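# Push loaded cart through door into taped parking area

## Task

Move the loaded utility cart through the door that swings shut by itself and park it in the yellow-taped area, with all four of its wheels inside the tape and none resting on the tape. The cartons must finish in the cart's top tray, with no part overhanging the tray's edges. Release the cart and back away from it. The robot must not fall over or be left leaning, or the task fails. Anything that stays in place only because the robot holds it at the end does not count.

## Robot and tools

ROBOT. TidyBot++: a single-arm mobile base, 0.54 m long, 0.50 m wide and 0.38 m high, on four powered casters. On top sits one seven-joint arm with a two-finger gripper. The shoulder is 0.12 m ahead of the base centre and 0.68 m above the floor. Segments: upper arm 0.42 m, forearm 0.31 m, hand 0.31 m to the hand point. The arm begins folded with the hand pointing down; the wrist then reaches up to 0.08 m beyond the base front and the elbow up to 1.15 m high. Cameras: base_camera (fixed on the base, looking forward) and wrist_camera (looks along the hand).

FRAMES. Base frame: origin on the floor below the base centre, x forward, y left, z up. hand_pose is reported in this frame and is the point midway between the finger pads; its z axis runs out along the fingers and its y axis is the closing direction. The odometry frame is the base frame as it stood at the scene's start. base_odometry counts wheel rotation only, so slipping shows up as travel and drift of a few cm and several degrees builds up; heading is positive to the left, -3.142 to 3.142. base_tilt is in degrees, positive when leaning forward or right, with a fixed bias of about 1 degree.

execute_actions(actions, cameras). actions is a list holding one action or none; an empty list just reports state and images. An action may contain:
- base: one command only, a relative offset from where the base last measured itself. translate_m: straight drive in metres, forward positive, -2 to 2. strafe_m: sideways in metres, left positive, -2 to 2. rotate_rad: turn in place in radians, counter-clockwise (left) positive, -6.3 to 6.3.
- joints: absolute targets by name, radians. joint_1_rad (any angle; positive is clockwise from above, opposite to heading), joint_2_rad -2.249 to 2.249 (shoulder), joint_3_rad (any angle), joint_4_rad -2.579 to 2.579 (elbow), joint_5_rad (any angle), joint_6_rad -2.099 to 2.099 (wrist), joint_7_rad (any angle; at 1.57 with hand down the fingers open left/right). Unlimited joints take the shortest path, so larger turns need steps below half a revolution. gripper_pos 0 (open, about 85 mm gap) to 1 (closed, squeezing about 96 to 120 N per finger).
- speeds: optional caps for this action only: translate_m and strafe_m 0.05 to 0.5 m/s, rotate_rad 0.1 to 1.57 rad/s (the top values are defaults). A base move needing over 8.667 s at its cap is rejected; no action may run beyond 15 s.
Motions in one action begin together. Unknown keys or out-of-range numbers reject the whole call. Omitted joints or base may keep pushing toward old targets. cameras: list of "base_camera", "wrist_camera" or "all"; omitted or null gives all, [] gives none.
For planning, with joint_1_rad 0, joint_3_rad 3.14, joint_5_rad 0, the arm lies in the base's x-z plane; segment angles from vertical (forward positive) are joint_2, joint_2 - joint_4, and joint_2 - joint_4 - joint_6; sum length times sin for reach ahead of the shoulder and length times cos for height above it.

wait(seconds): 0 to 10; no new command, returns the same report.
zoom_image(camera, region): region [x0, y0, x1, y1] in pixels of that camera's latest full image, top-left origin, at most 504 by 504.
read_manual(section): only "licences"; moves nothing.
finished_scene(scene): ends the current scene (give its number) and reports success; irreversible. The goal must already hold stably.

RESULT LINES. base_status and joint_status tell how each motion of the last accepted action ended: "done"; "off_target" (stopped short, may still push); "contact_stop" or "time_out" (old target dropped, holds in place). A base blocked by an obstacle shoves until timeout and can still report "done" while short, so check images and odometry. "joint command not followed" plus a "cause:" line means arm targets were withheld, usually to avoid self-collision (nothing guards against hitting the base); withheld joints show "not_followed" and may be retried on later actions. on_its_own lists uncommanded movement. motor_effort gives percent of each motor's maximum, peak in brackets; readings are biased and noisy. "ARM HIT" means a hard strike on the base or the arm itself. A stop anywhere cancels the rest of that reply's execute_actions, wait and finished_scene calls.

ACCURACY. Joint friction can leave joints slightly off while reporting done; resending the same target does nothing. Correct by sending last command plus (wanted minus read). hand_pose can itself be off by 1 to 2 cm; trust the cameras. Held weight makes the arm sag; never command a loaded joint to its read angle.

CAUTIONS. The sim runs while you think, and the robot keeps its last command meanwhile. If the arm snags something about 0.8 m or higher while the base drives, the robot can tip; sideways force on a raised hand can lift wheels; backing off or retracting the arm rights it. A straight-down hand reaches at most about 0.94 m high, only close to the base. Torque limits: joints 1 to 4 at 104.5 N m (warning 56.7), joints 5 to 7 at 51.3 (warning 29.4); exceeding one freezes the arm and gripper for 10 s and skips the rest of the call while the base continues. Holding loads heats motors: MOTOR HOT from 60 °C, OVER-TEMPERATURE FAULT at 75 °C where the arm droops and keys show "limit_stop_at_motor_heat" (resend those targets). Loose objects may occasionally get a short external nudge. Avoid dropping cartons, slamming the door or cart, hard shoves and collisions; drive slowly when pushing, keep cartons fully within the top tray, and leave the cart free-standing before finishing.

Each tool is called after ">>>" as a command line: name --argument value for each argument, lists and objects as JSON in quotes; but a table of rows of numbers goes row by row, as --pt "numbers of a row", without its own name.

## Session

>>> execute_actions --actions '[]'

Scene clock: 0.00 s.
base_odometry: x=+0.000 y=+0.000 heading=+0.000 (m, m, rad; odometry frame)
base_tilt: forward=+0.2 right=+0.0 (deg)
base_status: not commanded
joint_positions: joint_1_rad=+0.042 joint_2_rad=-0.336 joint_3_rad=+3.156 joint_4_rad=-2.534 joint_5_rad=+0.013 joint_6_rad=-0.847 joint_7_rad=+1.602 gripper_pos=+0.000
joint_status: not commanded
motor_effort: joint_1_rad=-1 joint_2_rad=-3 joint_3_rad=+1 joint_4_rad=+16 joint_5_rad=-1 joint_6_rad=+1 joint_7_rad=+1 (%)
hand_pose: x=+0.2644 y=-0.0094 z=+0.5846 quat_wxyz=(+0.005, +0.999, -0.008, +0.048) (m; base frame)
pictures: base_camera, wrist_camera
Images, in order (width x height): base_camera 644x364, wrist_camera 644x476.

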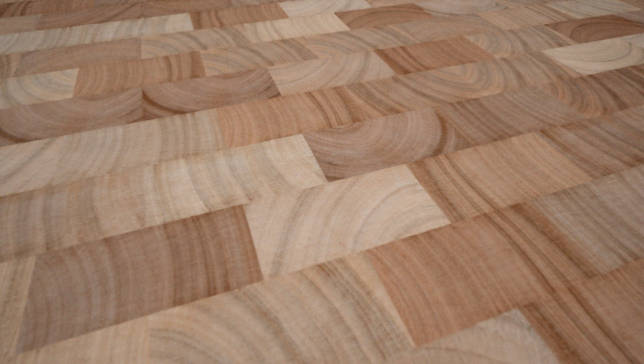

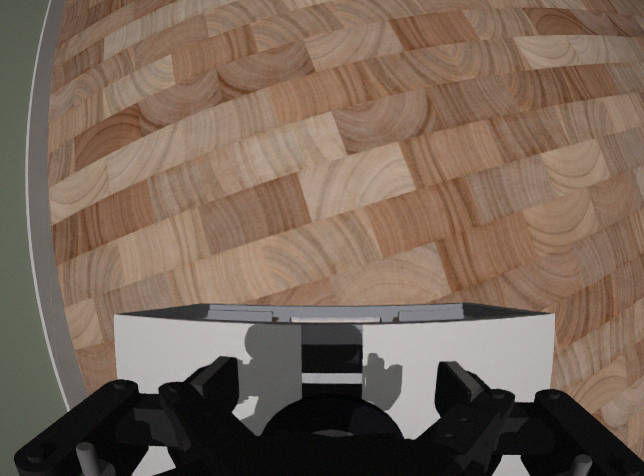

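Fisheye wrist camera. Look forward.

>>> execute_actions --actions '[{"joints":{"joint_6_rad":0.4}}]' --cameras '["wrist_camera"]'

>>> execute_actions --actions '[{"base":{"rotate_rad":-1.8}}]' --cameras '["wrist_camera"]'

Scene clock: 3.47 s.
base_odometry: x=+0.000 y=+0.000 heading=+0.000 (m, m, rad; odometry frame)
base_tilt: forward=+0.2 right=+0.1 (deg)
base_status: not commanded
joint_positions: joint_1_rad=+0.042 joint_2_rad=-0.336 joint_3_rad=+3.156 joint_4_rad=-2.533 joint_5_rad=+0.013 joint_6_rad=+0.387 joint_7_rad=+1.602 gripper_pos=+0.000
joint_status: all done
motor_effort: joint_1_rad=+0(1) joint_2_rad=-8(8) joint_3_rad=+1(1) joint_4_rad=+20(20) joint_5_rad=-2(2) joint_6_rad=+8(8) joint_7_rad=+1(1) (%)
hand_pose: x=+0.5370 y=-0.0210 z=+0.8208 quat_wxyz=(+0.027, +0.787, -0.005, +0.617) (m; base frame)
pictures: wrist_camera
Images, in order (width x height): wrist_camera 644x476.

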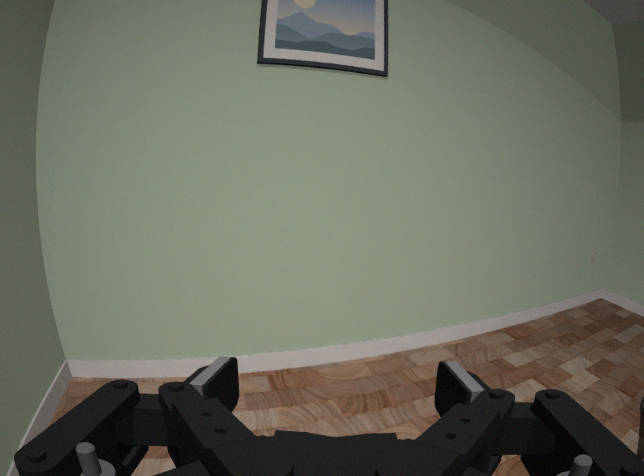

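Scene clock: 5.97 s.
base_odometry: x=+0.000 y=+0.000 heading=-1.799 (m, m, rad; odometry frame)
base_tilt: forward=+0.2 right=+0.0 (deg)
base_status: done
joint_positions: joint_1_rad=+0.042 joint_2_rad=-0.336 joint_3_rad=+3.156 joint_4_rad=-2.533 joint_5_rad=+0.013 joint_6_rad=+0.387 joint_7_rad=+1.602 gripper_pos=+0.000
joint_status: not commanded
motor_effort: joint_1_rad=+0(1) joint_2_rad=-8(9) joint_3_rad=+1(3) joint_4_rad=+20(20) joint_5_rad=-1(1) joint_6_rad=+8(8) joint_7_rad=+0(1) (%)
hand_pose: x=+0.5370 y=-0.0210 z=+0.8208 quat_wxyz=(+0.027, +0.787, -0.005, +0.617) (m; base frame)
pictures: wrist_camera
Images, in order (width x height): wrist_camera 644x476.

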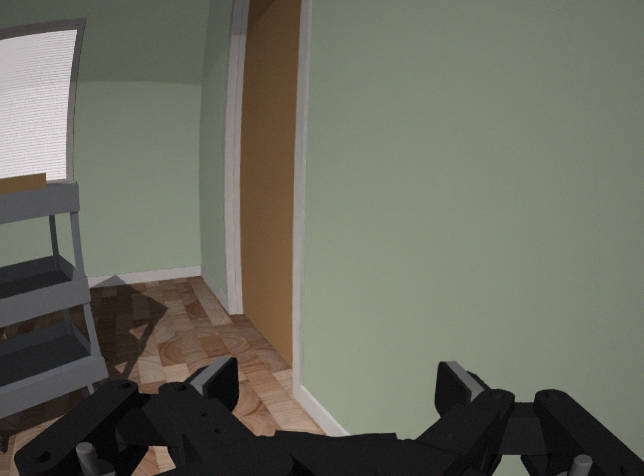

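>>> execute_actions --actions '[{"base":{"rotate_rad":0.55},"joints":{"joint_1_rad":0,"joint_2_rad":-0.3,"joint_4_rad":-1.2,"joint_6_rad":-1.3}}]'

Scene clock: 10.30 s.
base_odometry: x=+0.000 y=+0.000 heading=-1.251 (m, m, rad; odometry frame)
base_tilt: forward=+0.2 right=+0.0 (deg)
base_status: done
joint_positions: joint_1_rad=+0.021 joint_2_rad=-0.327 joint_3_rad=+3.156 joint_4_rad=-1.212 joint_5_rad=+0.013 joint_6_rad=-1.266 joint_7_rad=+1.602 gripper_pos=+0.000
joint_status: all done
motor_effort: joint_1_rad=+0(1) joint_2_rad=-7(11) joint_3_rad=+1(2) joint_4_rad=+19(23) joint_5_rad=-1(1) joint_6_rad=+7(8) joint_7_rad=+1(1) (%)
hand_pose: x=+0.4874 y=-0.0173 z=+1.1087 quat_wxyz=(+0.020, +0.880, -0.004, +0.475) (m; base frame)
pictures: base_camera, wrist_camera
Images, in order (width x height): base_camera 644x364, wrist_camera 644x476.

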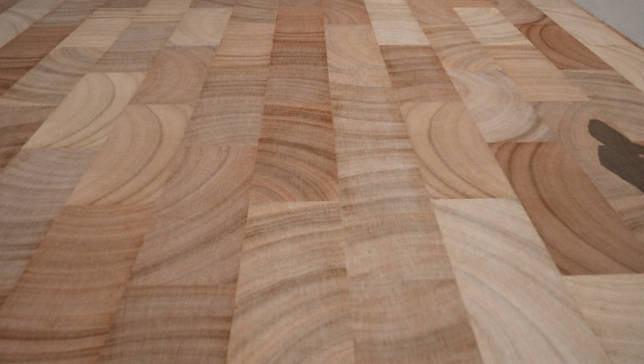

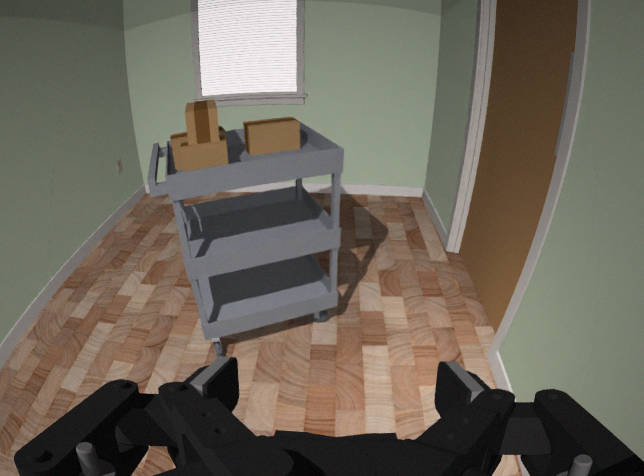

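>>> execute_actions --actions '[{"base":{"translate_m":0.6},"joints":{"joint_6_rad":-1.7}}]' --cameras '[]'

>>> execute_actions --actions '[{"base":{"strafe_m":-0.3}}]'

Scene clock: 17.47 s.
base_odometry: x=+0.190 y=-0.570 heading=-1.250 (m, m, rad; odometry frame)
base_tilt: forward=+0.2 right=+0.0 (deg)
base_status: done
joint_positions: joint_1_rad=+0.020 joint_2_rad=-0.308 joint_3_rad=+3.156 joint_4_rad=-1.207 joint_5_rad=+0.013 joint_6_rad=-1.690 joint_7_rad=+1.602 gripper_pos=+0.000
joint_status: all done
motor_effort: joint_1_rad=+0(1) joint_2_rad=-6(9) joint_3_rad=+1(2) joint_4_rad=+17(19) joint_5_rad=-1(2) joint_6_rad=+4(7) joint_7_rad=+1(1) (%)
hand_pose: x=+0.4007 y=-0.0138 z=+1.0137 quat_wxyz=(+0.013, +0.962, -0.005, +0.273) (m; base frame)
pictures: none
No camera images: the call's "cameras" was empty. Leave "cameras" out to get every camera's image.

Scene clock: 19.37 s.
base_odometry: x=-0.095 y=-0.664 heading=-1.250 (m, m, rad; odometry frame)
base_tilt: forward=+0.2 right=+0.0 (deg)
base_status: done
joint_positions: joint_1_rad=+0.018 joint_2_rad=-0.308 joint_3_rad=+3.156 joint_4_rad=-1.207 joint_5_rad=+0.013 joint_6_rad=-1.690 joint_7_rad=+1.602 gripper_pos=+0.000
joint_status: not commanded
motor_effort: joint_1_rad=-1(0) joint_2_rad=-6(7) joint_3_rad=+1(3) joint_4_rad=+17(17) joint_5_rad=-1(0) joint_6_rad=+4(4) joint_7_rad=+1(0) (%)
hand_pose: x=+0.4008 y=-0.0132 z=+1.0137 quat_wxyz=(+0.013, +0.962, -0.004, +0.273) (m; base frame)
pictures: base_camera, wrist_camera
Images, in order (width x height): base_camera 644x364, wrist_camera 644x476.

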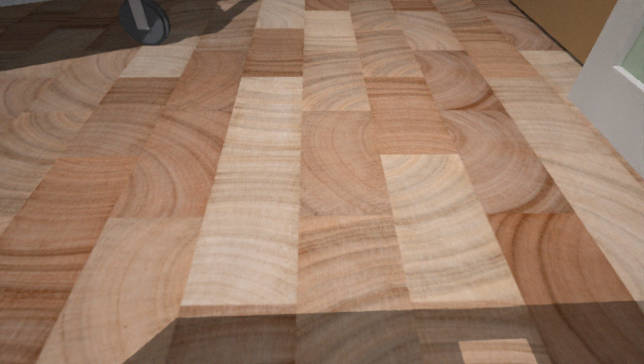

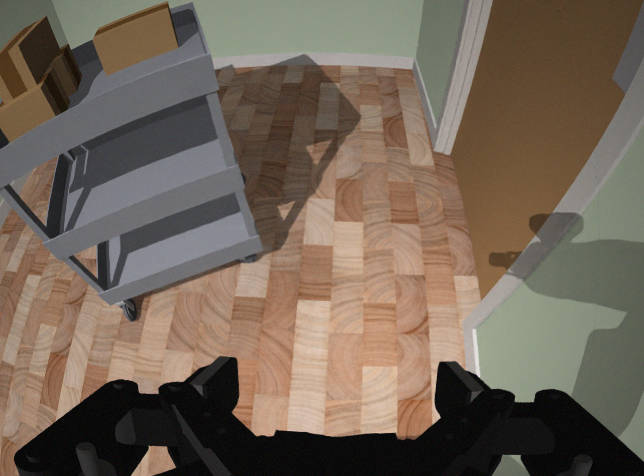

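>>> execute_actions --actions '[{"base":{"rotate_rad":1.58},"joints":{"joint_2_rad":-0.8,"joint_4_rad":-1.5}}]' --cameras '[]'

>>> execute_actions --actions '[{"base":{"translate_m":-0.1}}]' --cameras '[]'

>>> execute_actions --actions '[{"base":{"strafe_m":-0.6}}]'

Scene clock: 29.13 s.
base_odometry: x=-0.095 y=-0.664 heading=+0.330 (m, m, rad; odometry frame)
base_tilt: forward=+0.2 right=+0.0 (deg)
base_status: done
joint_positions: joint_1_rad=+0.017 joint_2_rad=-0.788 joint_3_rad=+3.156 joint_4_rad=-1.483 joint_5_rad=+0.013 joint_6_rad=-1.690 joint_7_rad=+1.602 gripper_pos=+0.000
joint_status: all done
motor_effort: joint_1_rad=+0(1) joint_2_rad=+13(14) joint_3_rad=+1(2) joint_4_rad=+15(18) joint_5_rad=-1(2) joint_6_rad=+6(6) joint_7_rad=+1(1) (%)
hand_pose: x=+0.2357 y=-0.0093 z=+0.9937 quat_wxyz=(+0.012, +0.929, -0.004, +0.369) (m; base frame)
pictures: none
No camera images: the call's "cameras" was empty. Leave "cameras" out to get every camera's image.

Scene clock: 30.40 s.
base_odometry: x=-0.190 y=-0.697 heading=+0.331 (m, m, rad; odometry frame)
base_tilt: forward=+0.1 right=+0.0 (deg)
base_status: done
joint_positions: joint_1_rad=+0.017 joint_2_rad=-0.797 joint_3_rad=+3.156 joint_4_rad=-1.486 joint_5_rad=+0.013 joint_6_rad=-1.690 joint_7_rad=+1.602 gripper_pos=+0.000
joint_status: not commanded
motor_effort: joint_1_rad=-1(1) joint_2_rad=+12(16) joint_3_rad=+1(1) joint_4_rad=+16(17) joint_5_rad=-1(2) joint_6_rad=+6(6) joint_7_rad=+1(1) (%)
hand_pose: x=+0.2331 y=-0.0092 z=+0.9934 quat_wxyz=(+0.012, +0.928, -0.004, +0.372) (m; base frame)
pictures: none
No camera images: the call's "cameras" was empty. Leave "cameras" out to get every camera's image.

Scene clock: 32.97 s.
base_odometry: x=+0.004 y=-1.265 heading=+0.330 (m, m, rad; odometry frame)
base_tilt: forward=+0.2 right=+0.0 (deg)
base_status: done
joint_positions: joint_1_rad=+0.015 joint_2_rad=-0.797 joint_3_rad=+3.156 joint_4_rad=-1.487 joint_5_rad=+0.013 joint_6_rad=-1.690 joint_7_rad=+1.602 gripper_pos=+0.000
joint_status: not commanded
motor_effort: joint_1_rad=+0(2) joint_2_rad=+13(13) joint_3_rad=+1(3) joint_4_rad=+15(16) joint_5_rad=-1(0) joint_6_rad=+5(6) joint_7_rad=+1(0) (%)
hand_pose: x=+0.2331 y=-0.0089 z=+0.9933 quat_wxyz=(+0.011, +0.928, -0.002, +0.372) (m; base frame)
pictures: base_camera, wrist_camera
Images, in order (width x height): base_camera 644x364, wrist_camera 644x476.

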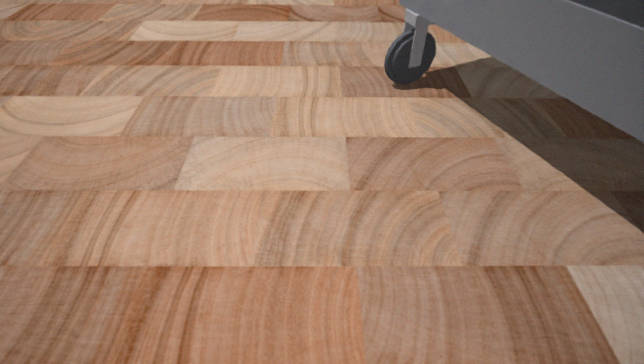

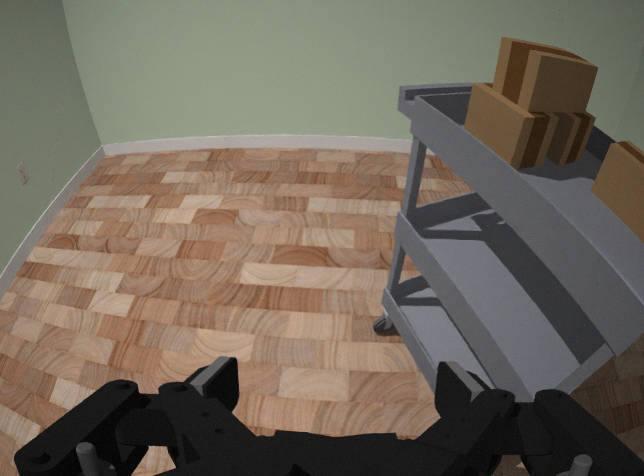

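>>> execute_actions --actions '[{"base":{"strafe_m":-0.55},"speeds":{"strafe_m":0.2}}]'

>>> execute_actions --actions '[{"base":{"translate_m":-0.35},"speeds":{"translate_m":0.1},"joints":{"joint_1_rad":-2.6}}]'

Scene clock: 39.87 s.
base_odometry: x=+0.182 y=-1.785 heading=+0.330 (m, m, rad; odometry frame)
base_tilt: forward=+0.2 right=+0.0 (deg)
base_status: done
joint_positions: joint_1_rad=+0.013 joint_2_rad=-0.797 joint_3_rad=+3.156 joint_4_rad=-1.487 joint_5_rad=+0.013 joint_6_rad=-1.690 joint_7_rad=+1.602 gripper_pos=+0.000
joint_status: not commanded
motor_effort: joint_1_rad=-1(2) joint_2_rad=+13(16) joint_3_rad=+1(2) joint_4_rad=+15(16) joint_5_rad=-1(2) joint_6_rad=+7(6) joint_7_rad=+1(1) (%)
hand_pose: x=+0.2331 y=-0.0087 z=+0.9933 quat_wxyz=(+0.011, +0.928, -0.002, +0.372) (m; base frame)
pictures: base_camera, wrist_camera
Images, in order (width x height): base_camera 644x364, wrist_camera 644x476.

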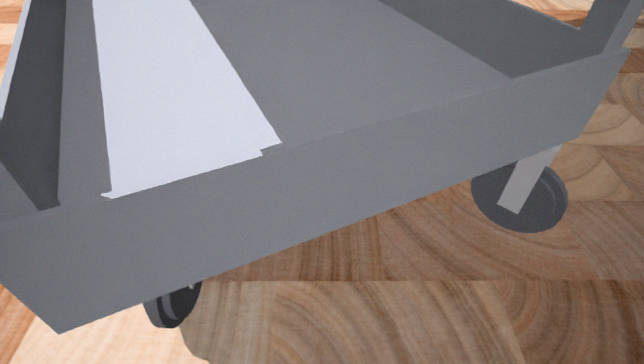

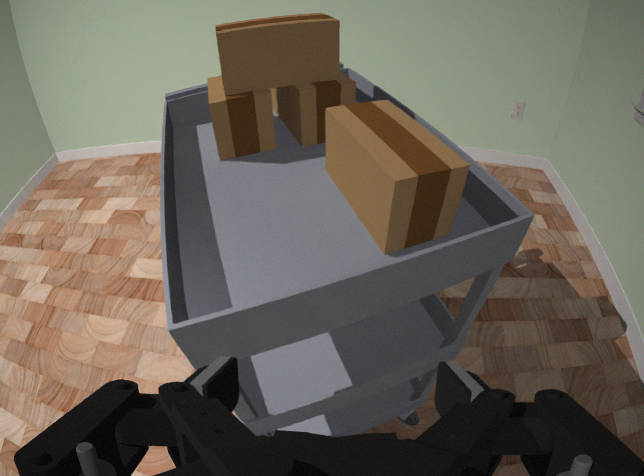

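Scene clock: 43.93 s.
base_odometry: x=-0.149 y=-1.899 heading=+0.330 (m, m, rad; odometry frame)
base_tilt: forward=+0.2 right=+0.1 (deg)
base_status: done
joint_positions: joint_1_rad=-2.583 joint_2_rad=-0.796 joint_3_rad=+3.156 joint_4_rad=-1.489 joint_5_rad=+0.013 joint_6_rad=-1.690 joint_7_rad=+1.602 gripper_pos=+0.000
joint_status: all done
motor_effort: joint_1_rad=+0(2) joint_2_rad=+13(15) joint_3_rad=+1(5) joint_4_rad=+15(17) joint_5_rad=-2(1) joint_6_rad=+5(6) joint_7_rad=+2(1) (%)
hand_pose: x=+0.0256 y=+0.0666 z=+0.9924 quat_wxyz=(-0.354, +0.251, +0.894, +0.110) (m; base frame)
pictures: base_camera, wrist_camera
Images, in order (width x height): base_camera 644x364, wrist_camera 644x476.

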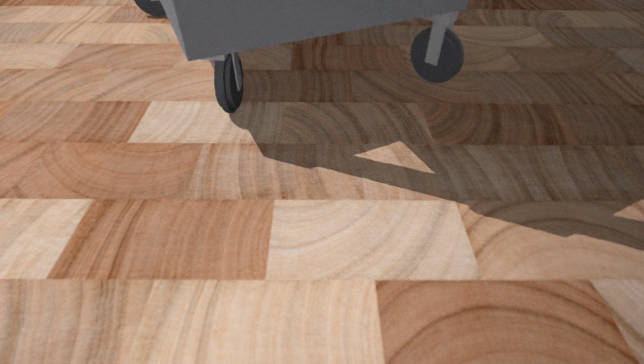

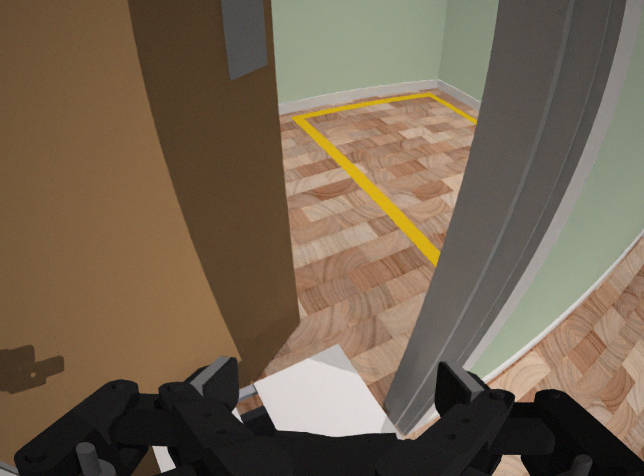

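>>> execute_actions --actions '[{"joints":{"joint_1_rad":0.0}}]' --cameras '[]'

>>> execute_actions --actions '[{"joints":{"joint_2_rad":0.198,"joint_4_rad":-0.9,"joint_6_rad":-2.04,"joint_7_rad":3.49},"base":{"translate_m":0.12},"speeds":{"translate_m":0.1}}]'

Scene clock: 54.27 s.
base_odometry: x=-0.148 y=-1.899 heading=+0.330 (m, m, rad; odometry frame)
base_tilt: forward=+0.2 right=+0.0 (deg)
base_status: not commanded
joint_positions: joint_1_rad=-0.017 joint_2_rad=-0.796 joint_3_rad=+3.156 joint_4_rad=-1.489 joint_5_rad=+0.013 joint_6_rad=-1.690 joint_7_rad=+1.602 gripper_pos=+0.000
joint_status: all done
motor_effort: joint_1_rad=-1(0) joint_2_rad=+13(14) joint_3_rad=+1(1) joint_4_rad=+15(16) joint_5_rad=-1(1) joint_6_rad=+6(6) joint_7_rad=+1(1) (%)
hand_pose: x=+0.2337 y=-0.0051 z=+0.9923 quat_wxyz=(+0.006, +0.929, +0.013, +0.370) (m; base frame)
pictures: none
No camera images: the call's "cameras" was empty. Leave "cameras" out to get every camera's image.

Scene clock: 56.77 s.
base_odometry: x=-0.035 y=-1.860 heading=+0.329 (m, m, rad; odometry frame)
base_tilt: forward=+0.2 right=+0.0 (deg)
base_status: done
joint_positions: joint_1_rad=-0.009 joint_2_rad=+0.187 joint_3_rad=+3.157 joint_4_rad=-0.917 joint_5_rad=+0.012 joint_6_rad=-2.004 joint_7_rad=+3.449 gripper_pos=+0.000
joint_status: all done
motor_effort: joint_1_rad=-1(8) joint_2_rad=-25(27) joint_3_rad=+1(10) joint_4_rad=+16(19) joint_5_rad=-1(4) joint_6_rad=+1(5) joint_7_rad=+1(0) (%)
hand_pose: x=+0.4886 y=-0.0035 z=+0.9256 quat_wxyz=(+0.018, +0.595, +0.804, +0.004) (m; base frame)
pictures: base_camera, wrist_camera
Images, in order (width x height): base_camera 644x364, wrist_camera 644x476.

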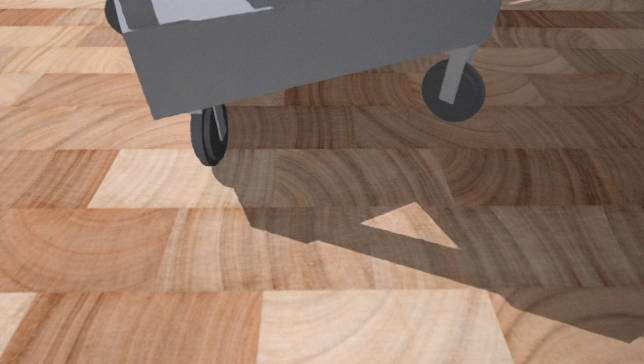

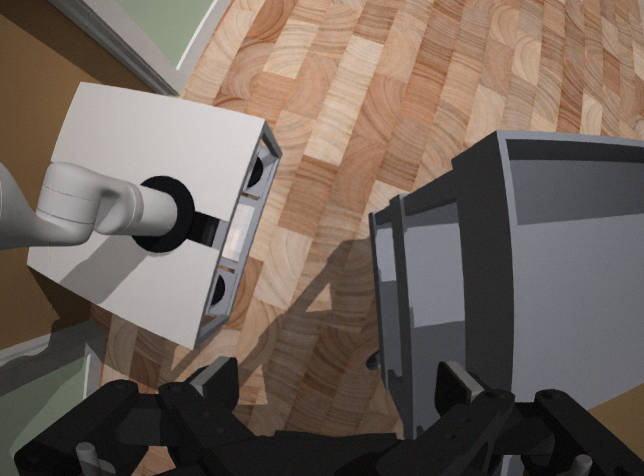

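>>> execute_actions --actions '[{"joints":{"joint_7_rad":3.56},"base":{"translate_m":0.13},"speeds":{"translate_m":0.1}}]' --cameras '["wrist_camera"]'

Scene clock: 60.03 s.
base_odometry: x=+0.089 y=-1.818 heading=+0.328 (m, m, rad; odometry frame)
base_tilt: forward=+0.2 right=+0.0 (deg)
base_status: done
joint_positions: joint_1_rad=-0.009 joint_2_rad=+0.191 joint_3_rad=+3.157 joint_4_rad=-0.915 joint_5_rad=+0.012 joint_6_rad=-2.007 joint_7_rad=+3.524 gripper_pos=+0.000
joint_status: all done
motor_effort: joint_1_rad=-1(0) joint_2_rad=-26(29) joint_3_rad=+0(1) joint_4_rad=+16(17) joint_5_rad=-1(2) joint_6_rad=+1(1) joint_7_rad=+1(1) (%)
hand_pose: x=+0.4888 y=-0.0035 z=+0.9247 quat_wxyz=(+0.016, +0.564, +0.825, +0.002) (m; base frame)
pictures: wrist_camera
Images, in order (width x height): wrist_camera 644x476.

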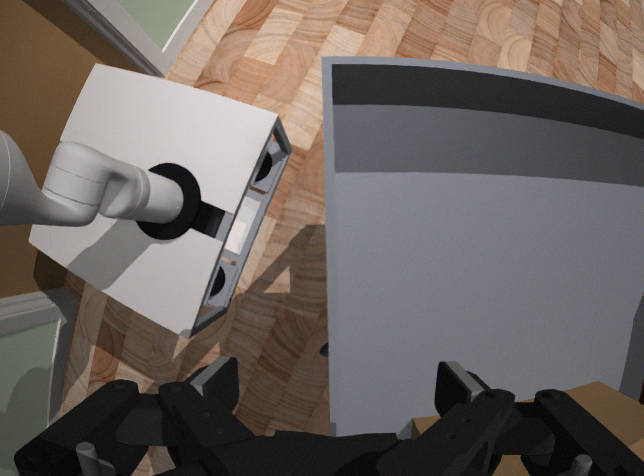

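>>> execute_actions --actions '[{"joints":{"joint_2_rad":0.125,"joint_4_rad":-1.295,"joint_6_rad":-1.69}}]' --cameras '[]'

>>> execute_actions --actions '[{"joints":{"gripper_pos":1}}]' --cameras '["wrist_camera"]'

>>> execute_actions --actions '[{"joints":{"joint_7_rad":3.35}}]'

Scene clock: 65.00 s.
base_odometry: x=+0.089 y=-1.818 heading=+0.328 (m, m, rad; odometry frame)
base_tilt: forward=+0.2 right=+0.0 (deg)
base_status: not commanded
joint_positions: joint_1_rad=-0.009 joint_2_rad=+0.152 joint_3_rad=+3.157 joint_4_rad=-1.283 joint_5_rad=+0.012 joint_6_rad=-1.724 joint_7_rad=+3.524 gripper_pos=+0.000
joint_status: all done
motor_effort: joint_1_rad=+0(1) joint_2_rad=-25(28) joint_3_rad=+1(1) joint_4_rad=+17(18) joint_5_rad=-1(1) joint_6_rad=+0(0) joint_7_rad=+1(1) (%)
hand_pose: x=+0.4889 y=-0.0042 z=+0.8291 quat_wxyz=(-0.003, +0.563, +0.826, -0.011) (m; base frame)
pictures: none
No camera images: the call's "cameras" was empty. Leave "cameras" out to get every camera's image.

Scene clock: 66.13 s.
base_odometry: x=+0.089 y=-1.818 heading=+0.329 (m, m, rad; odometry frame)
base_tilt: forward=+0.2 right=+0.0 (deg)
base_status: not commanded
joint_positions: joint_1_rad=-0.009 joint_2_rad=+0.147 joint_3_rad=+3.156 joint_4_rad=-1.288 joint_5_rad=+0.012 joint_6_rad=-1.721 joint_7_rad=+3.541 gripper_pos=+0.945
joint_status: gripper_pos off_target (ended at +0.945, target +1.000)
motor_effort: joint_1_rad=+1(5) joint_2_rad=-25(27) joint_3_rad=+2(5) joint_4_rad=+19(22) joint_5_rad=-2(5) joint_6_rad=+0(9) joint_7_rad=-2(3) (%)
hand_pose: x=+0.4879 y=-0.0041 z=+0.8294 quat_wxyz=(-0.002, +0.556, +0.831, -0.010) (m; base frame)
pictures: wrist_camera
Images, in order (width x height): wrist_camera 644x476.

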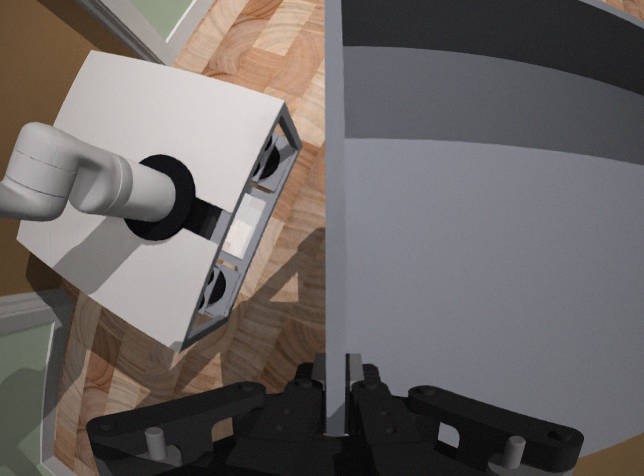

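Scene clock: 66.87 s.
base_odometry: x=+0.089 y=-1.818 heading=+0.329 (m, m, rad; odometry frame)
base_tilt: forward=+0.2 right=+0.1 (deg)
base_status: not commanded
joint_positions: joint_1_rad=-0.016 joint_2_rad=+0.146 joint_3_rad=+3.148 joint_4_rad=-1.289 joint_5_rad=+0.012 joint_6_rad=-1.721 joint_7_rad=+3.445 gripper_pos=+0.945
joint_status: joint_7_rad off_target (ended at +3.445, target +3.350)
motor_effort: joint_1_rad=+5(6) joint_2_rad=-25(25) joint_3_rad=+5(6) joint_4_rad=+18(20) joint_5_rad=-1(1) joint_6_rad=+0(3) joint_7_rad=-8(9) (%)
hand_pose: x=+0.4873 y=+0.0011 z=+0.8295 quat_wxyz=(-0.002, +0.589, +0.808, -0.009) (m; base frame)
pictures: base_camera, wrist_camera
Images, in order (width x height): base_camera 644x364, wrist_camera 644x476.

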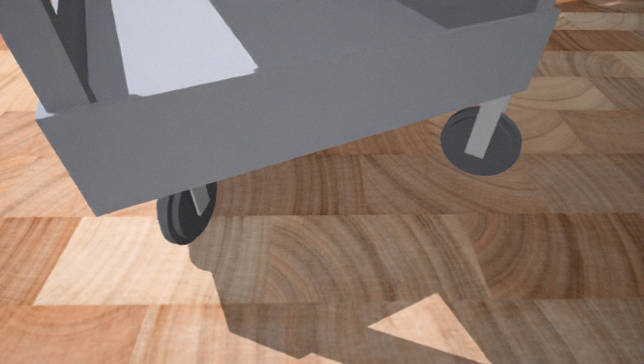

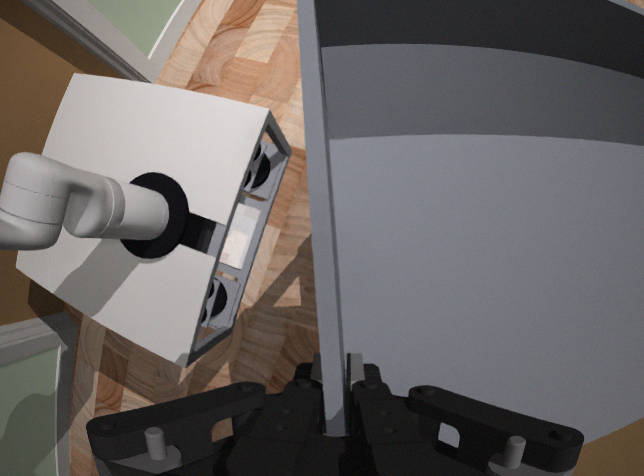

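Turning works; it also trails like a short trailer.

>>> execute_actions --actions '[{"joints":{"joint_7_rad":3.2},"base":{"translate_m":-0.3},"speeds":{"translate_m":0.08}}]'

>>> execute_actions --actions '[{"joints":{"joint_7_rad":3.12},"base":{"translate_m":-0.5},"speeds":{"translate_m":0.1}}]'

Scene clock: 73.83 s.
base_odometry: x=-0.195 y=-1.915 heading=+0.329 (m, m, rad; odometry frame)
base_tilt: forward=+0.2 right=+0.0 (deg)
base_status: done
joint_positions: joint_1_rad=-0.019 joint_2_rad=+0.141 joint_3_rad=+3.134 joint_4_rad=-1.296 joint_5_rad=+0.002 joint_6_rad=-1.696 joint_7_rad=+3.208 gripper_pos=+0.946
joint_status: all done
motor_effort: joint_1_rad=-1(11) joint_2_rad=-26(34) joint_3_rad=+0(10) joint_4_rad=+18(20) joint_5_rad=+1(7) joint_6_rad=+3(7) joint_7_rad=+7(16) (%)
hand_pose: x=+0.4921 y=+0.0106 z=+0.8291 quat_wxyz=(+0.003, +0.673, +0.739, +0.003) (m; base frame)
pictures: base_camera, wrist_camera
Images, in order (width x height): base_camera 644x364, wrist_camera 644x476.

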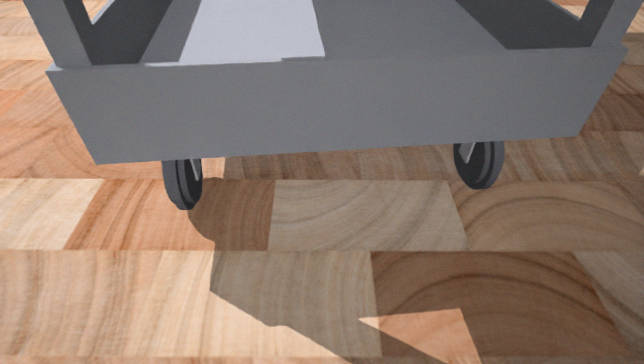

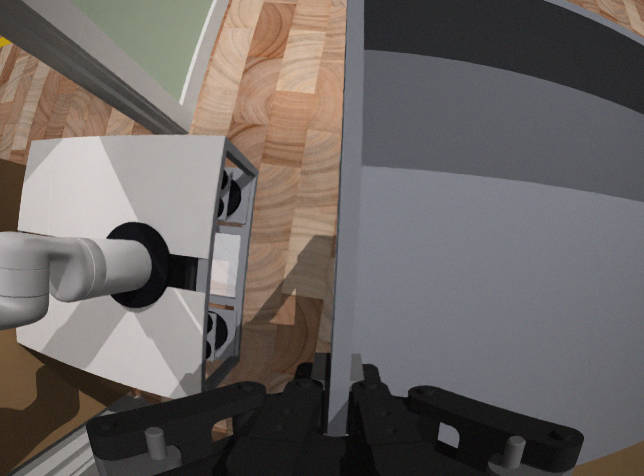

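Scene clock: 79.43 s.
base_odometry: x=-0.669 y=-2.076 heading=+0.328 (m, m, rad; odometry frame)
base_tilt: forward=+0.2 right=+0.0 (deg)
base_status: done
joint_positions: joint_1_rad=+0.011 joint_2_rad=+0.135 joint_3_rad=+3.158 joint_4_rad=-1.302 joint_5_rad=+0.002 joint_6_rad=-1.693 joint_7_rad=+3.121 gripper_pos=+0.946
joint_status: all done
motor_effort: joint_1_rad=-6(9) joint_2_rad=-25(37) joint_3_rad=-5(7) joint_4_rad=+19(21) joint_5_rad=-4(6) joint_6_rad=+5(8) joint_7_rad=+7(8) (%)
hand_pose: x=+0.4908 y=-0.0091 z=+0.8292 quat_wxyz=(+0.005, +0.724, +0.690, +0.002) (m; base frame)
pictures: base_camera, wrist_camera
Images, in order (width x height): base_camera 644x364, wrist_camera 644x476.

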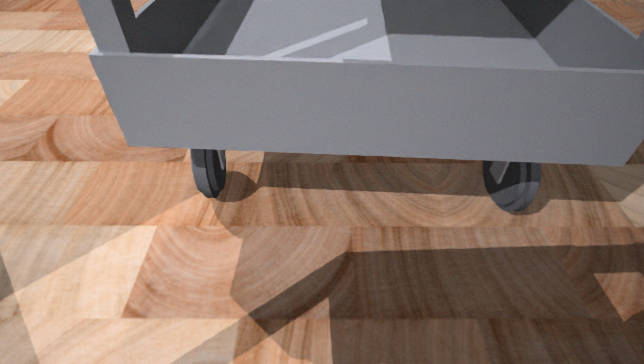

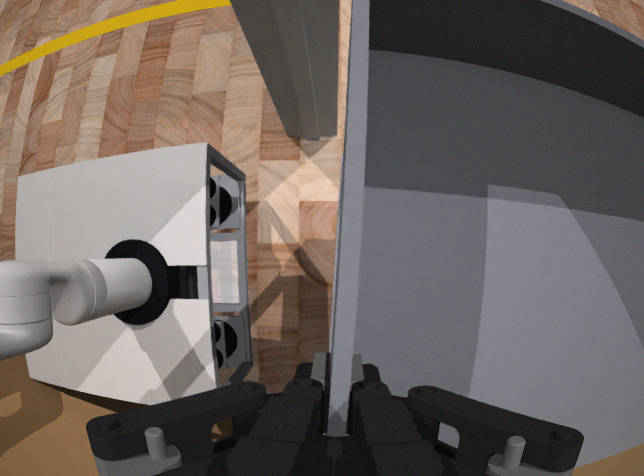

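>>> execute_actions --actions '[{"joints":{"joint_7_rad":3.16},"base":{"translate_m":-0.6},"speeds":{"translate_m":0.12}}]'

>>> execute_actions --actions '[{"base":{"translate_m":-0.45},"speeds":{"translate_m":0.12}}]'

Scene clock: 86.73 s.
base_odometry: x=-1.237 y=-2.269 heading=+0.328 (m, m, rad; odometry frame)
base_tilt: forward=+0.2 right=+0.0 (deg)
base_status: done
joint_positions: joint_1_rad=+0.014 joint_2_rad=+0.140 joint_3_rad=+3.160 joint_4_rad=-1.297 joint_5_rad=+0.004 joint_6_rad=-1.695 joint_7_rad=+3.133 gripper_pos=+0.946
joint_status: all done
motor_effort: joint_1_rad=-3(6) joint_2_rad=-24(36) joint_3_rad=-1(5) joint_4_rad=+19(21) joint_5_rad=-4(7) joint_6_rad=+6(7) joint_7_rad=-2(6) (%)
hand_pose: x=+0.4920 y=-0.0117 z=+0.8291 quat_wxyz=(+0.006, +0.721, +0.692, +0.001) (m; base frame)
pictures: base_camera, wrist_camera
Images, in order (width x height): base_camera 644x364, wrist_camera 644x476.

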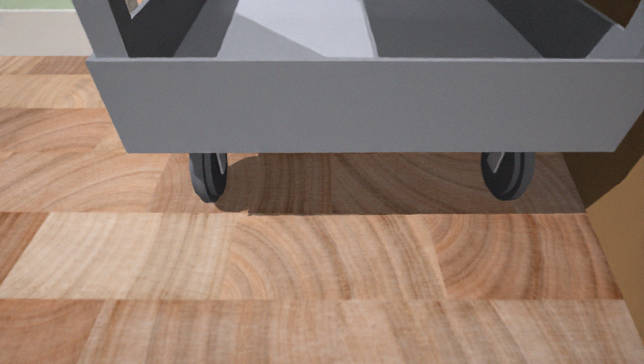

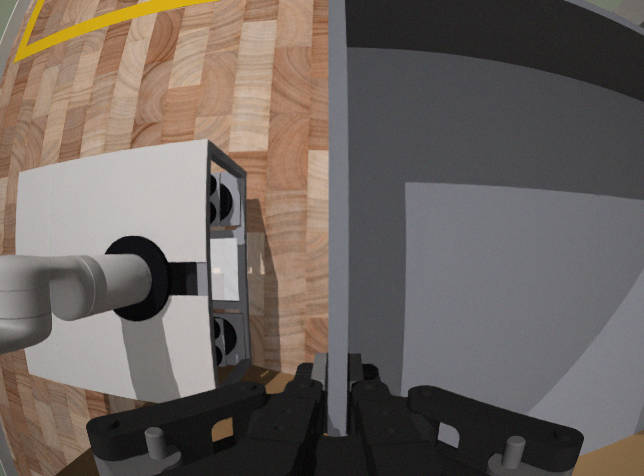

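Scene clock: 91.07 s.
base_odometry: x=-1.663 y=-2.414 heading=+0.328 (m, m, rad; odometry frame)
base_tilt: forward=+0.2 right=+0.0 (deg)
base_status: done
joint_positions: joint_1_rad=-0.038 joint_2_rad=+0.144 joint_3_rad=+3.134 joint_4_rad=-1.292 joint_5_rad=-0.009 joint_6_rad=-1.691 joint_7_rad=+3.139 gripper_pos=+0.946
joint_status: not commanded
motor_effort: joint_1_rad=+10(11) joint_2_rad=-24(36) joint_3_rad=+10(10) joint_4_rad=+18(20) joint_5_rad=+8(9) joint_6_rad=+5(6) joint_7_rad=+1(3) (%)
hand_pose: x=+0.4948 y=+0.0209 z=+0.8290 quat_wxyz=(+0.001, +0.691, +0.722, +0.008) (m; base frame)
pictures: base_camera, wrist_camera
Images, in order (width x height): base_camera 644x364, wrist_camera 644x476.

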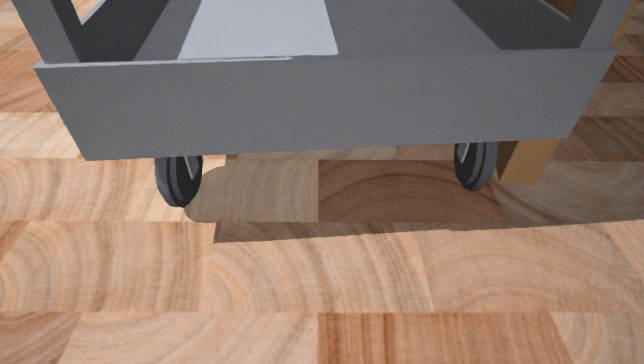

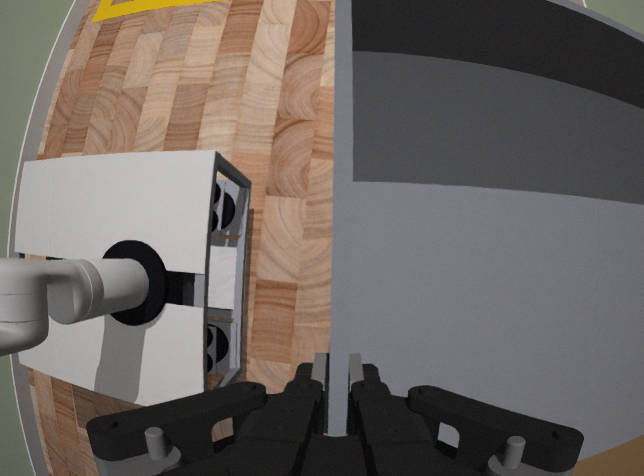

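>>> execute_actions --actions '[{"base":{"translate_m":-0.2},"speeds":{"translate_m":0.1}}]' --cameras '[]'

>>> execute_actions --actions '[{"base":{"strafe_m":0.6},"speeds":{"strafe_m":0.12}}]'

>>> execute_actions --actions '[{"base":{"strafe_m":0.55},"speeds":{"strafe_m":0.12}}]'

Scene clock: 96.00 s.
base_odometry: x=-1.853 y=-2.479 heading=+0.328 (m, m, rad; odometry frame)
base_tilt: forward=+0.2 right=+0.0 (deg)
base_status: done
joint_positions: joint_1_rad=-0.055 joint_2_rad=+0.146 joint_3_rad=+3.120 joint_4_rad=-1.290 joint_5_rad=-0.010 joint_6_rad=-1.688 joint_7_rad=+3.143 gripper_pos=+0.946
joint_status: not commanded
motor_effort: joint_1_rad=+13(14) joint_2_rad=-25(36) joint_3_rad=+12(12) joint_4_rad=+18(19) joint_5_rad=+8(8) joint_6_rad=+5(6) joint_7_rad=-3(3) (%)
hand_pose: x=+0.4954 y=+0.0328 z=+0.8290 quat_wxyz=(+0.001, +0.679, +0.734, +0.011) (m; base frame)
pictures: none
No camera images: the call's "cameras" was empty. Leave "cameras" out to get every camera's image.

Scene clock: 102.03 s.
base_odometry: x=-2.046 y=-1.911 heading=+0.328 (m, m, rad; odometry frame)
base_tilt: forward=+0.2 right=+0.0 (deg)
base_status: done
joint_positions: joint_1_rad=+0.030 joint_2_rad=+0.131 joint_3_rad=+3.186 joint_4_rad=-1.308 joint_5_rad=+0.018 joint_6_rad=-1.701 joint_7_rad=+3.150 gripper_pos=+0.946
joint_status: not commanded
motor_effort: joint_1_rad=-5(14) joint_2_rad=-30(29) joint_3_rad=-4(11) joint_4_rad=+18(26) joint_5_rad=-1(8) joint_6_rad=-3(14) joint_7_rad=+6(8) (%)
hand_pose: x=+0.4853 y=-0.0304 z=+0.8293 quat_wxyz=(+0.009, +0.731, +0.683, -0.008) (m; base frame)
pictures: base_camera, wrist_camera
Images, in order (width x height): base_camera 644x364, wrist_camera 644x476.

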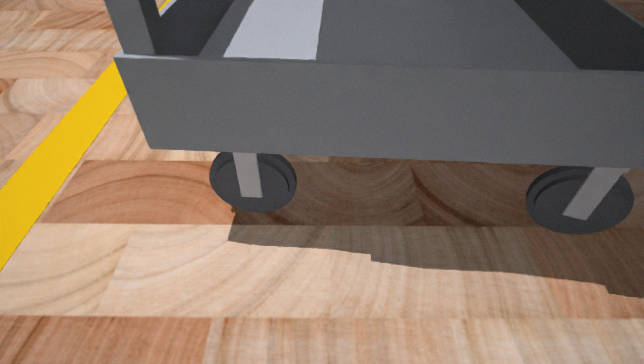

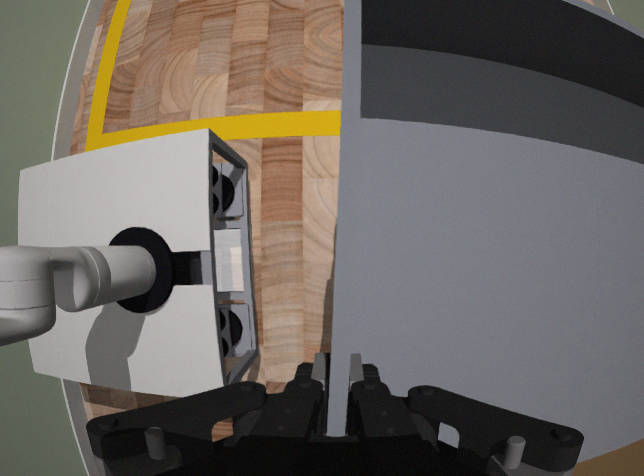

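Scene clock: 107.27 s.
base_odometry: x=-2.223 y=-1.390 heading=+0.328 (m, m, rad; odometry frame)
base_tilt: forward=+0.2 right=+0.0 (deg)
base_status: done
joint_positions: joint_1_rad=+0.038 joint_2_rad=+0.135 joint_3_rad=+3.192 joint_4_rad=-1.302 joint_5_rad=+0.018 joint_6_rad=-1.692 joint_7_rad=+3.139 gripper_pos=+0.946
joint_status: not commanded
motor_effort: joint_1_rad=-5(13) joint_2_rad=-28(33) joint_3_rad=-3(10) joint_4_rad=+18(21) joint_5_rad=+2(8) joint_6_rad=+1(5) joint_7_rad=+7(10) (%)
hand_pose: x=+0.4900 y=-0.0358 z=+0.8293 quat_wxyz=(+0.013, +0.739, +0.673, -0.005) (m; base frame)
pictures: base_camera, wrist_camera
Images, in order (width x height): base_camera 644x364, wrist_camera 644x476.

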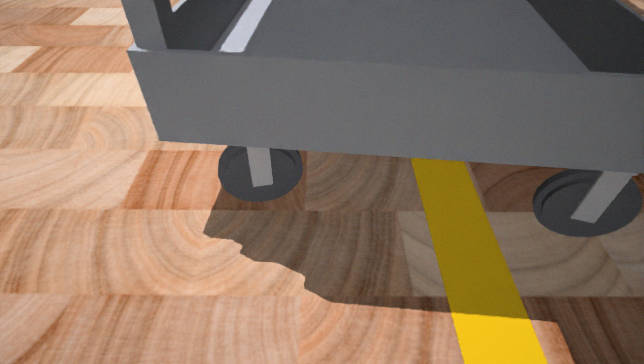

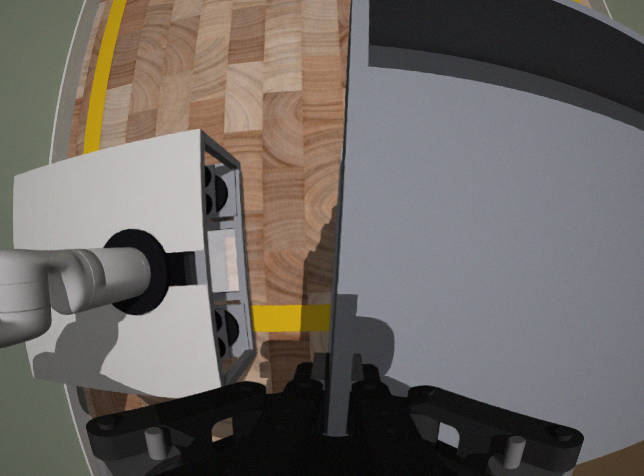

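>>> execute_actions --actions '[{"base":{"strafe_m":0.5},"speeds":{"strafe_m":0.1},"joints":{"joint_7_rad":3.25}}]'

>>> execute_actions --actions '[{"joints":{"gripper_pos":0}}]' --cameras '[]'

>>> execute_actions --actions '[{"joints":{"joint_2_rad":0.17,"joint_4_rad":-0.9,"joint_6_rad":-2.04}}]' --cameras '[]'

>>> execute_actions --actions '[{"joints":{"joint_2_rad":-0.5,"joint_7_rad":1.57}}]' --cameras '[]'

>>> execute_actions --actions '[{"base":{"strafe_m":-1.0},"joints":{"joint_1_rad":-0.6}}]'

Scene clock: 118.63 s.
base_odometry: x=-2.385 y=-0.917 heading=+0.328 (m, m, rad; odometry frame)
base_tilt: forward=+0.2 right=+0.0 (deg)
base_status: done
joint_positions: joint_1_rad=+0.029 joint_2_rad=+0.136 joint_3_rad=+3.188 joint_4_rad=-1.301 joint_5_rad=+0.018 joint_6_rad=-1.693 joint_7_rad=+3.204 gripper_pos=+0.946
joint_status: all done
motor_effort: joint_1_rad=-3(14) joint_2_rad=-26(32) joint_3_rad=-2(11) joint_4_rad=+20(21) joint_5_rad=+1(8) joint_6_rad=+6(6) joint_7_rad=+4(9) (%)
hand_pose: x=+0.4904 y=-0.0310 z=+0.8292 quat_wxyz=(+0.012, +0.712, +0.702, -0.005) (m; base frame)
pictures: base_camera, wrist_camera
Images, in order (width x height): base_camera 644x364, wrist_camera 644x476.

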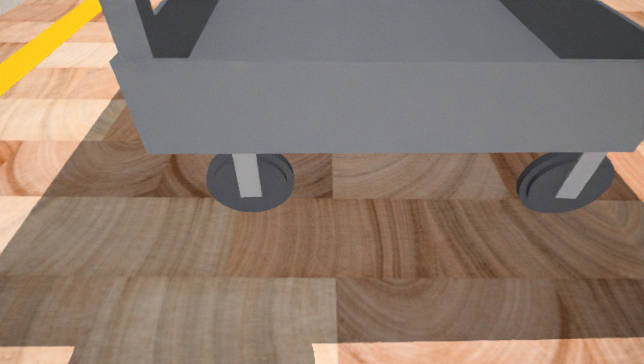

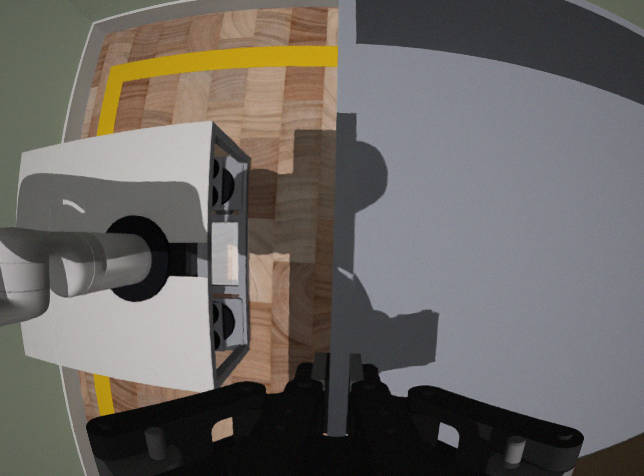

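Scene clock: 119.73 s.
base_odometry: x=-2.385 y=-0.917 heading=+0.328 (m, m, rad; odometry frame)
base_tilt: forward=+0.2 right=+0.0 (deg)
base_status: not commanded
joint_positions: joint_1_rad=+0.016 joint_2_rad=+0.136 joint_3_rad=+3.178 joint_4_rad=-1.300 joint_5_rad=+0.018 joint_6_rad=-1.693 joint_7_rad=+3.205 gripper_pos=+0.000
joint_status: all done
motor_effort: joint_1_rad=-1(2) joint_2_rad=-26(28) joint_3_rad=+1(1) joint_4_rad=+18(22) joint_5_rad=-1(1) joint_6_rad=+1(5) joint_7_rad=+1(4) (%)
hand_pose: x=+0.4911 y=-0.0229 z=+0.8295 quat_wxyz=(+0.012, +0.704, +0.710, -0.004) (m; base frame)
pictures: none
No camera images: the call's "cameras" was empty. Leave "cameras" out to get every camera's image.

Scene clock: 121.27 s.
base_odometry: x=-2.385 y=-0.917 heading=+0.328 (m, m, rad; odometry frame)
base_tilt: forward=+0.2 right=+0.0 (deg)
base_status: not commanded
joint_positions: joint_1_rad=+0.016 joint_2_rad=+0.142 joint_3_rad=+3.178 joint_4_rad=-0.912 joint_5_rad=+0.018 joint_6_rad=-2.006 joint_7_rad=+3.205 gripper_pos=+0.000
joint_status: all done
motor_effort: joint_1_rad=+0(1) joint_2_rad=-23(27) joint_3_rad=+1(1) joint_4_rad=+16(19) joint_5_rad=-2(1) joint_6_rad=+0(1) joint_7_rad=+1(1) (%)
hand_pose: x=+0.4768 y=-0.0210 z=+0.9434 quat_wxyz=(+0.037, +0.705, +0.708, +0.019) (m; base frame)
pictures: none
No camera images: the call's "cameras" was empty. Leave "cameras" out to get every camera's image.

Scene clock: 123.43 s.
base_odometry: x=-2.385 y=-0.917 heading=+0.328 (m, m, rad; odometry frame)
base_tilt: forward=+0.2 right=+0.0 (deg)
base_status: not commanded
joint_positions: joint_1_rad=+0.016 joint_2_rad=-0.496 joint_3_rad=+3.178 joint_4_rad=-0.911 joint_5_rad=+0.018 joint_6_rad=-2.006 joint_7_rad=+1.609 gripper_pos=+0.000
joint_status: all done
motor_effort: joint_1_rad=+0(1) joint_2_rad=+7(26) joint_3_rad=+1(1) joint_4_rad=+11(17) joint_5_rad=-1(1) joint_6_rad=+5(6) joint_7_rad=+1(2) (%)
hand_pose: x=+0.2506 y=-0.0174 z=+1.1058 quat_wxyz=(+0.013, +0.936, -0.014, +0.352) (m; base frame)
pictures: none
No camera images: the call's "cameras" was empty. Leave "cameras" out to get every camera's image.

Scene clock: 126.90 s.
base_odometry: x=-2.063 y=-1.864 heading=+0.327 (m, m, rad; odometry frame)
base_tilt: forward=+0.2 right=+0.0 (deg)
base_status: done
joint_positions: joint_1_rad=-0.583 joint_2_rad=-0.497 joint_3_rad=+3.172 joint_4_rad=-0.910 joint_5_rad=+0.018 joint_6_rad=-2.007 joint_7_rad=+1.609 gripper_pos=+0.000
joint_status: all done
motor_effort: joint_1_rad=-1(2) joint_2_rad=+8(11) joint_3_rad=+1(3) joint_4_rad=+11(12) joint_5_rad=-1(3) joint_6_rad=+6(5) joint_7_rad=+1(1) (%)
hand_pose: x=+0.2360 y=+0.0612 z=+1.1061 quat_wxyz=(-0.091, +0.897, +0.266, +0.341) (m; base frame)
pictures: base_camera, wrist_camera
Images, in order (width x height): base_camera 644x364, wrist_camera 644x476.

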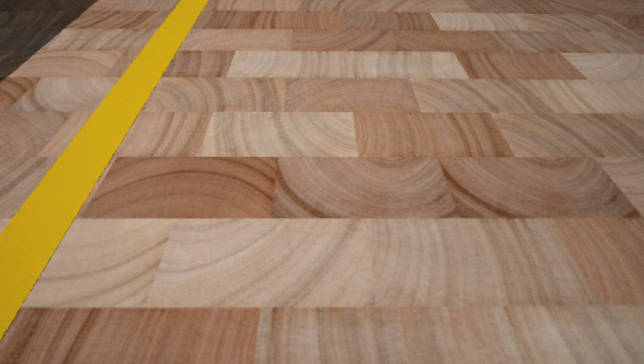

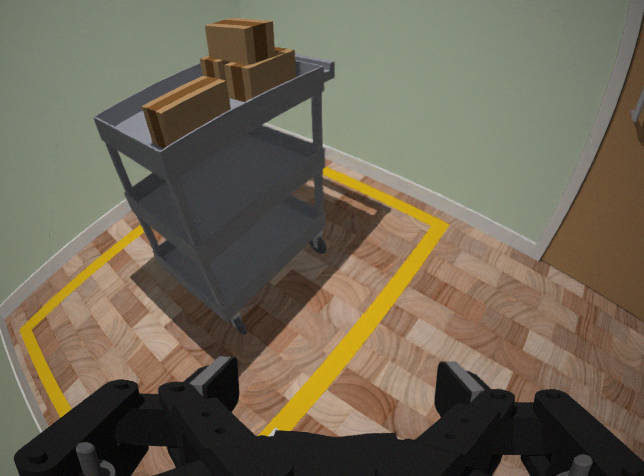

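>>> finished_scene --scene 1

The scene is finished: the task was done.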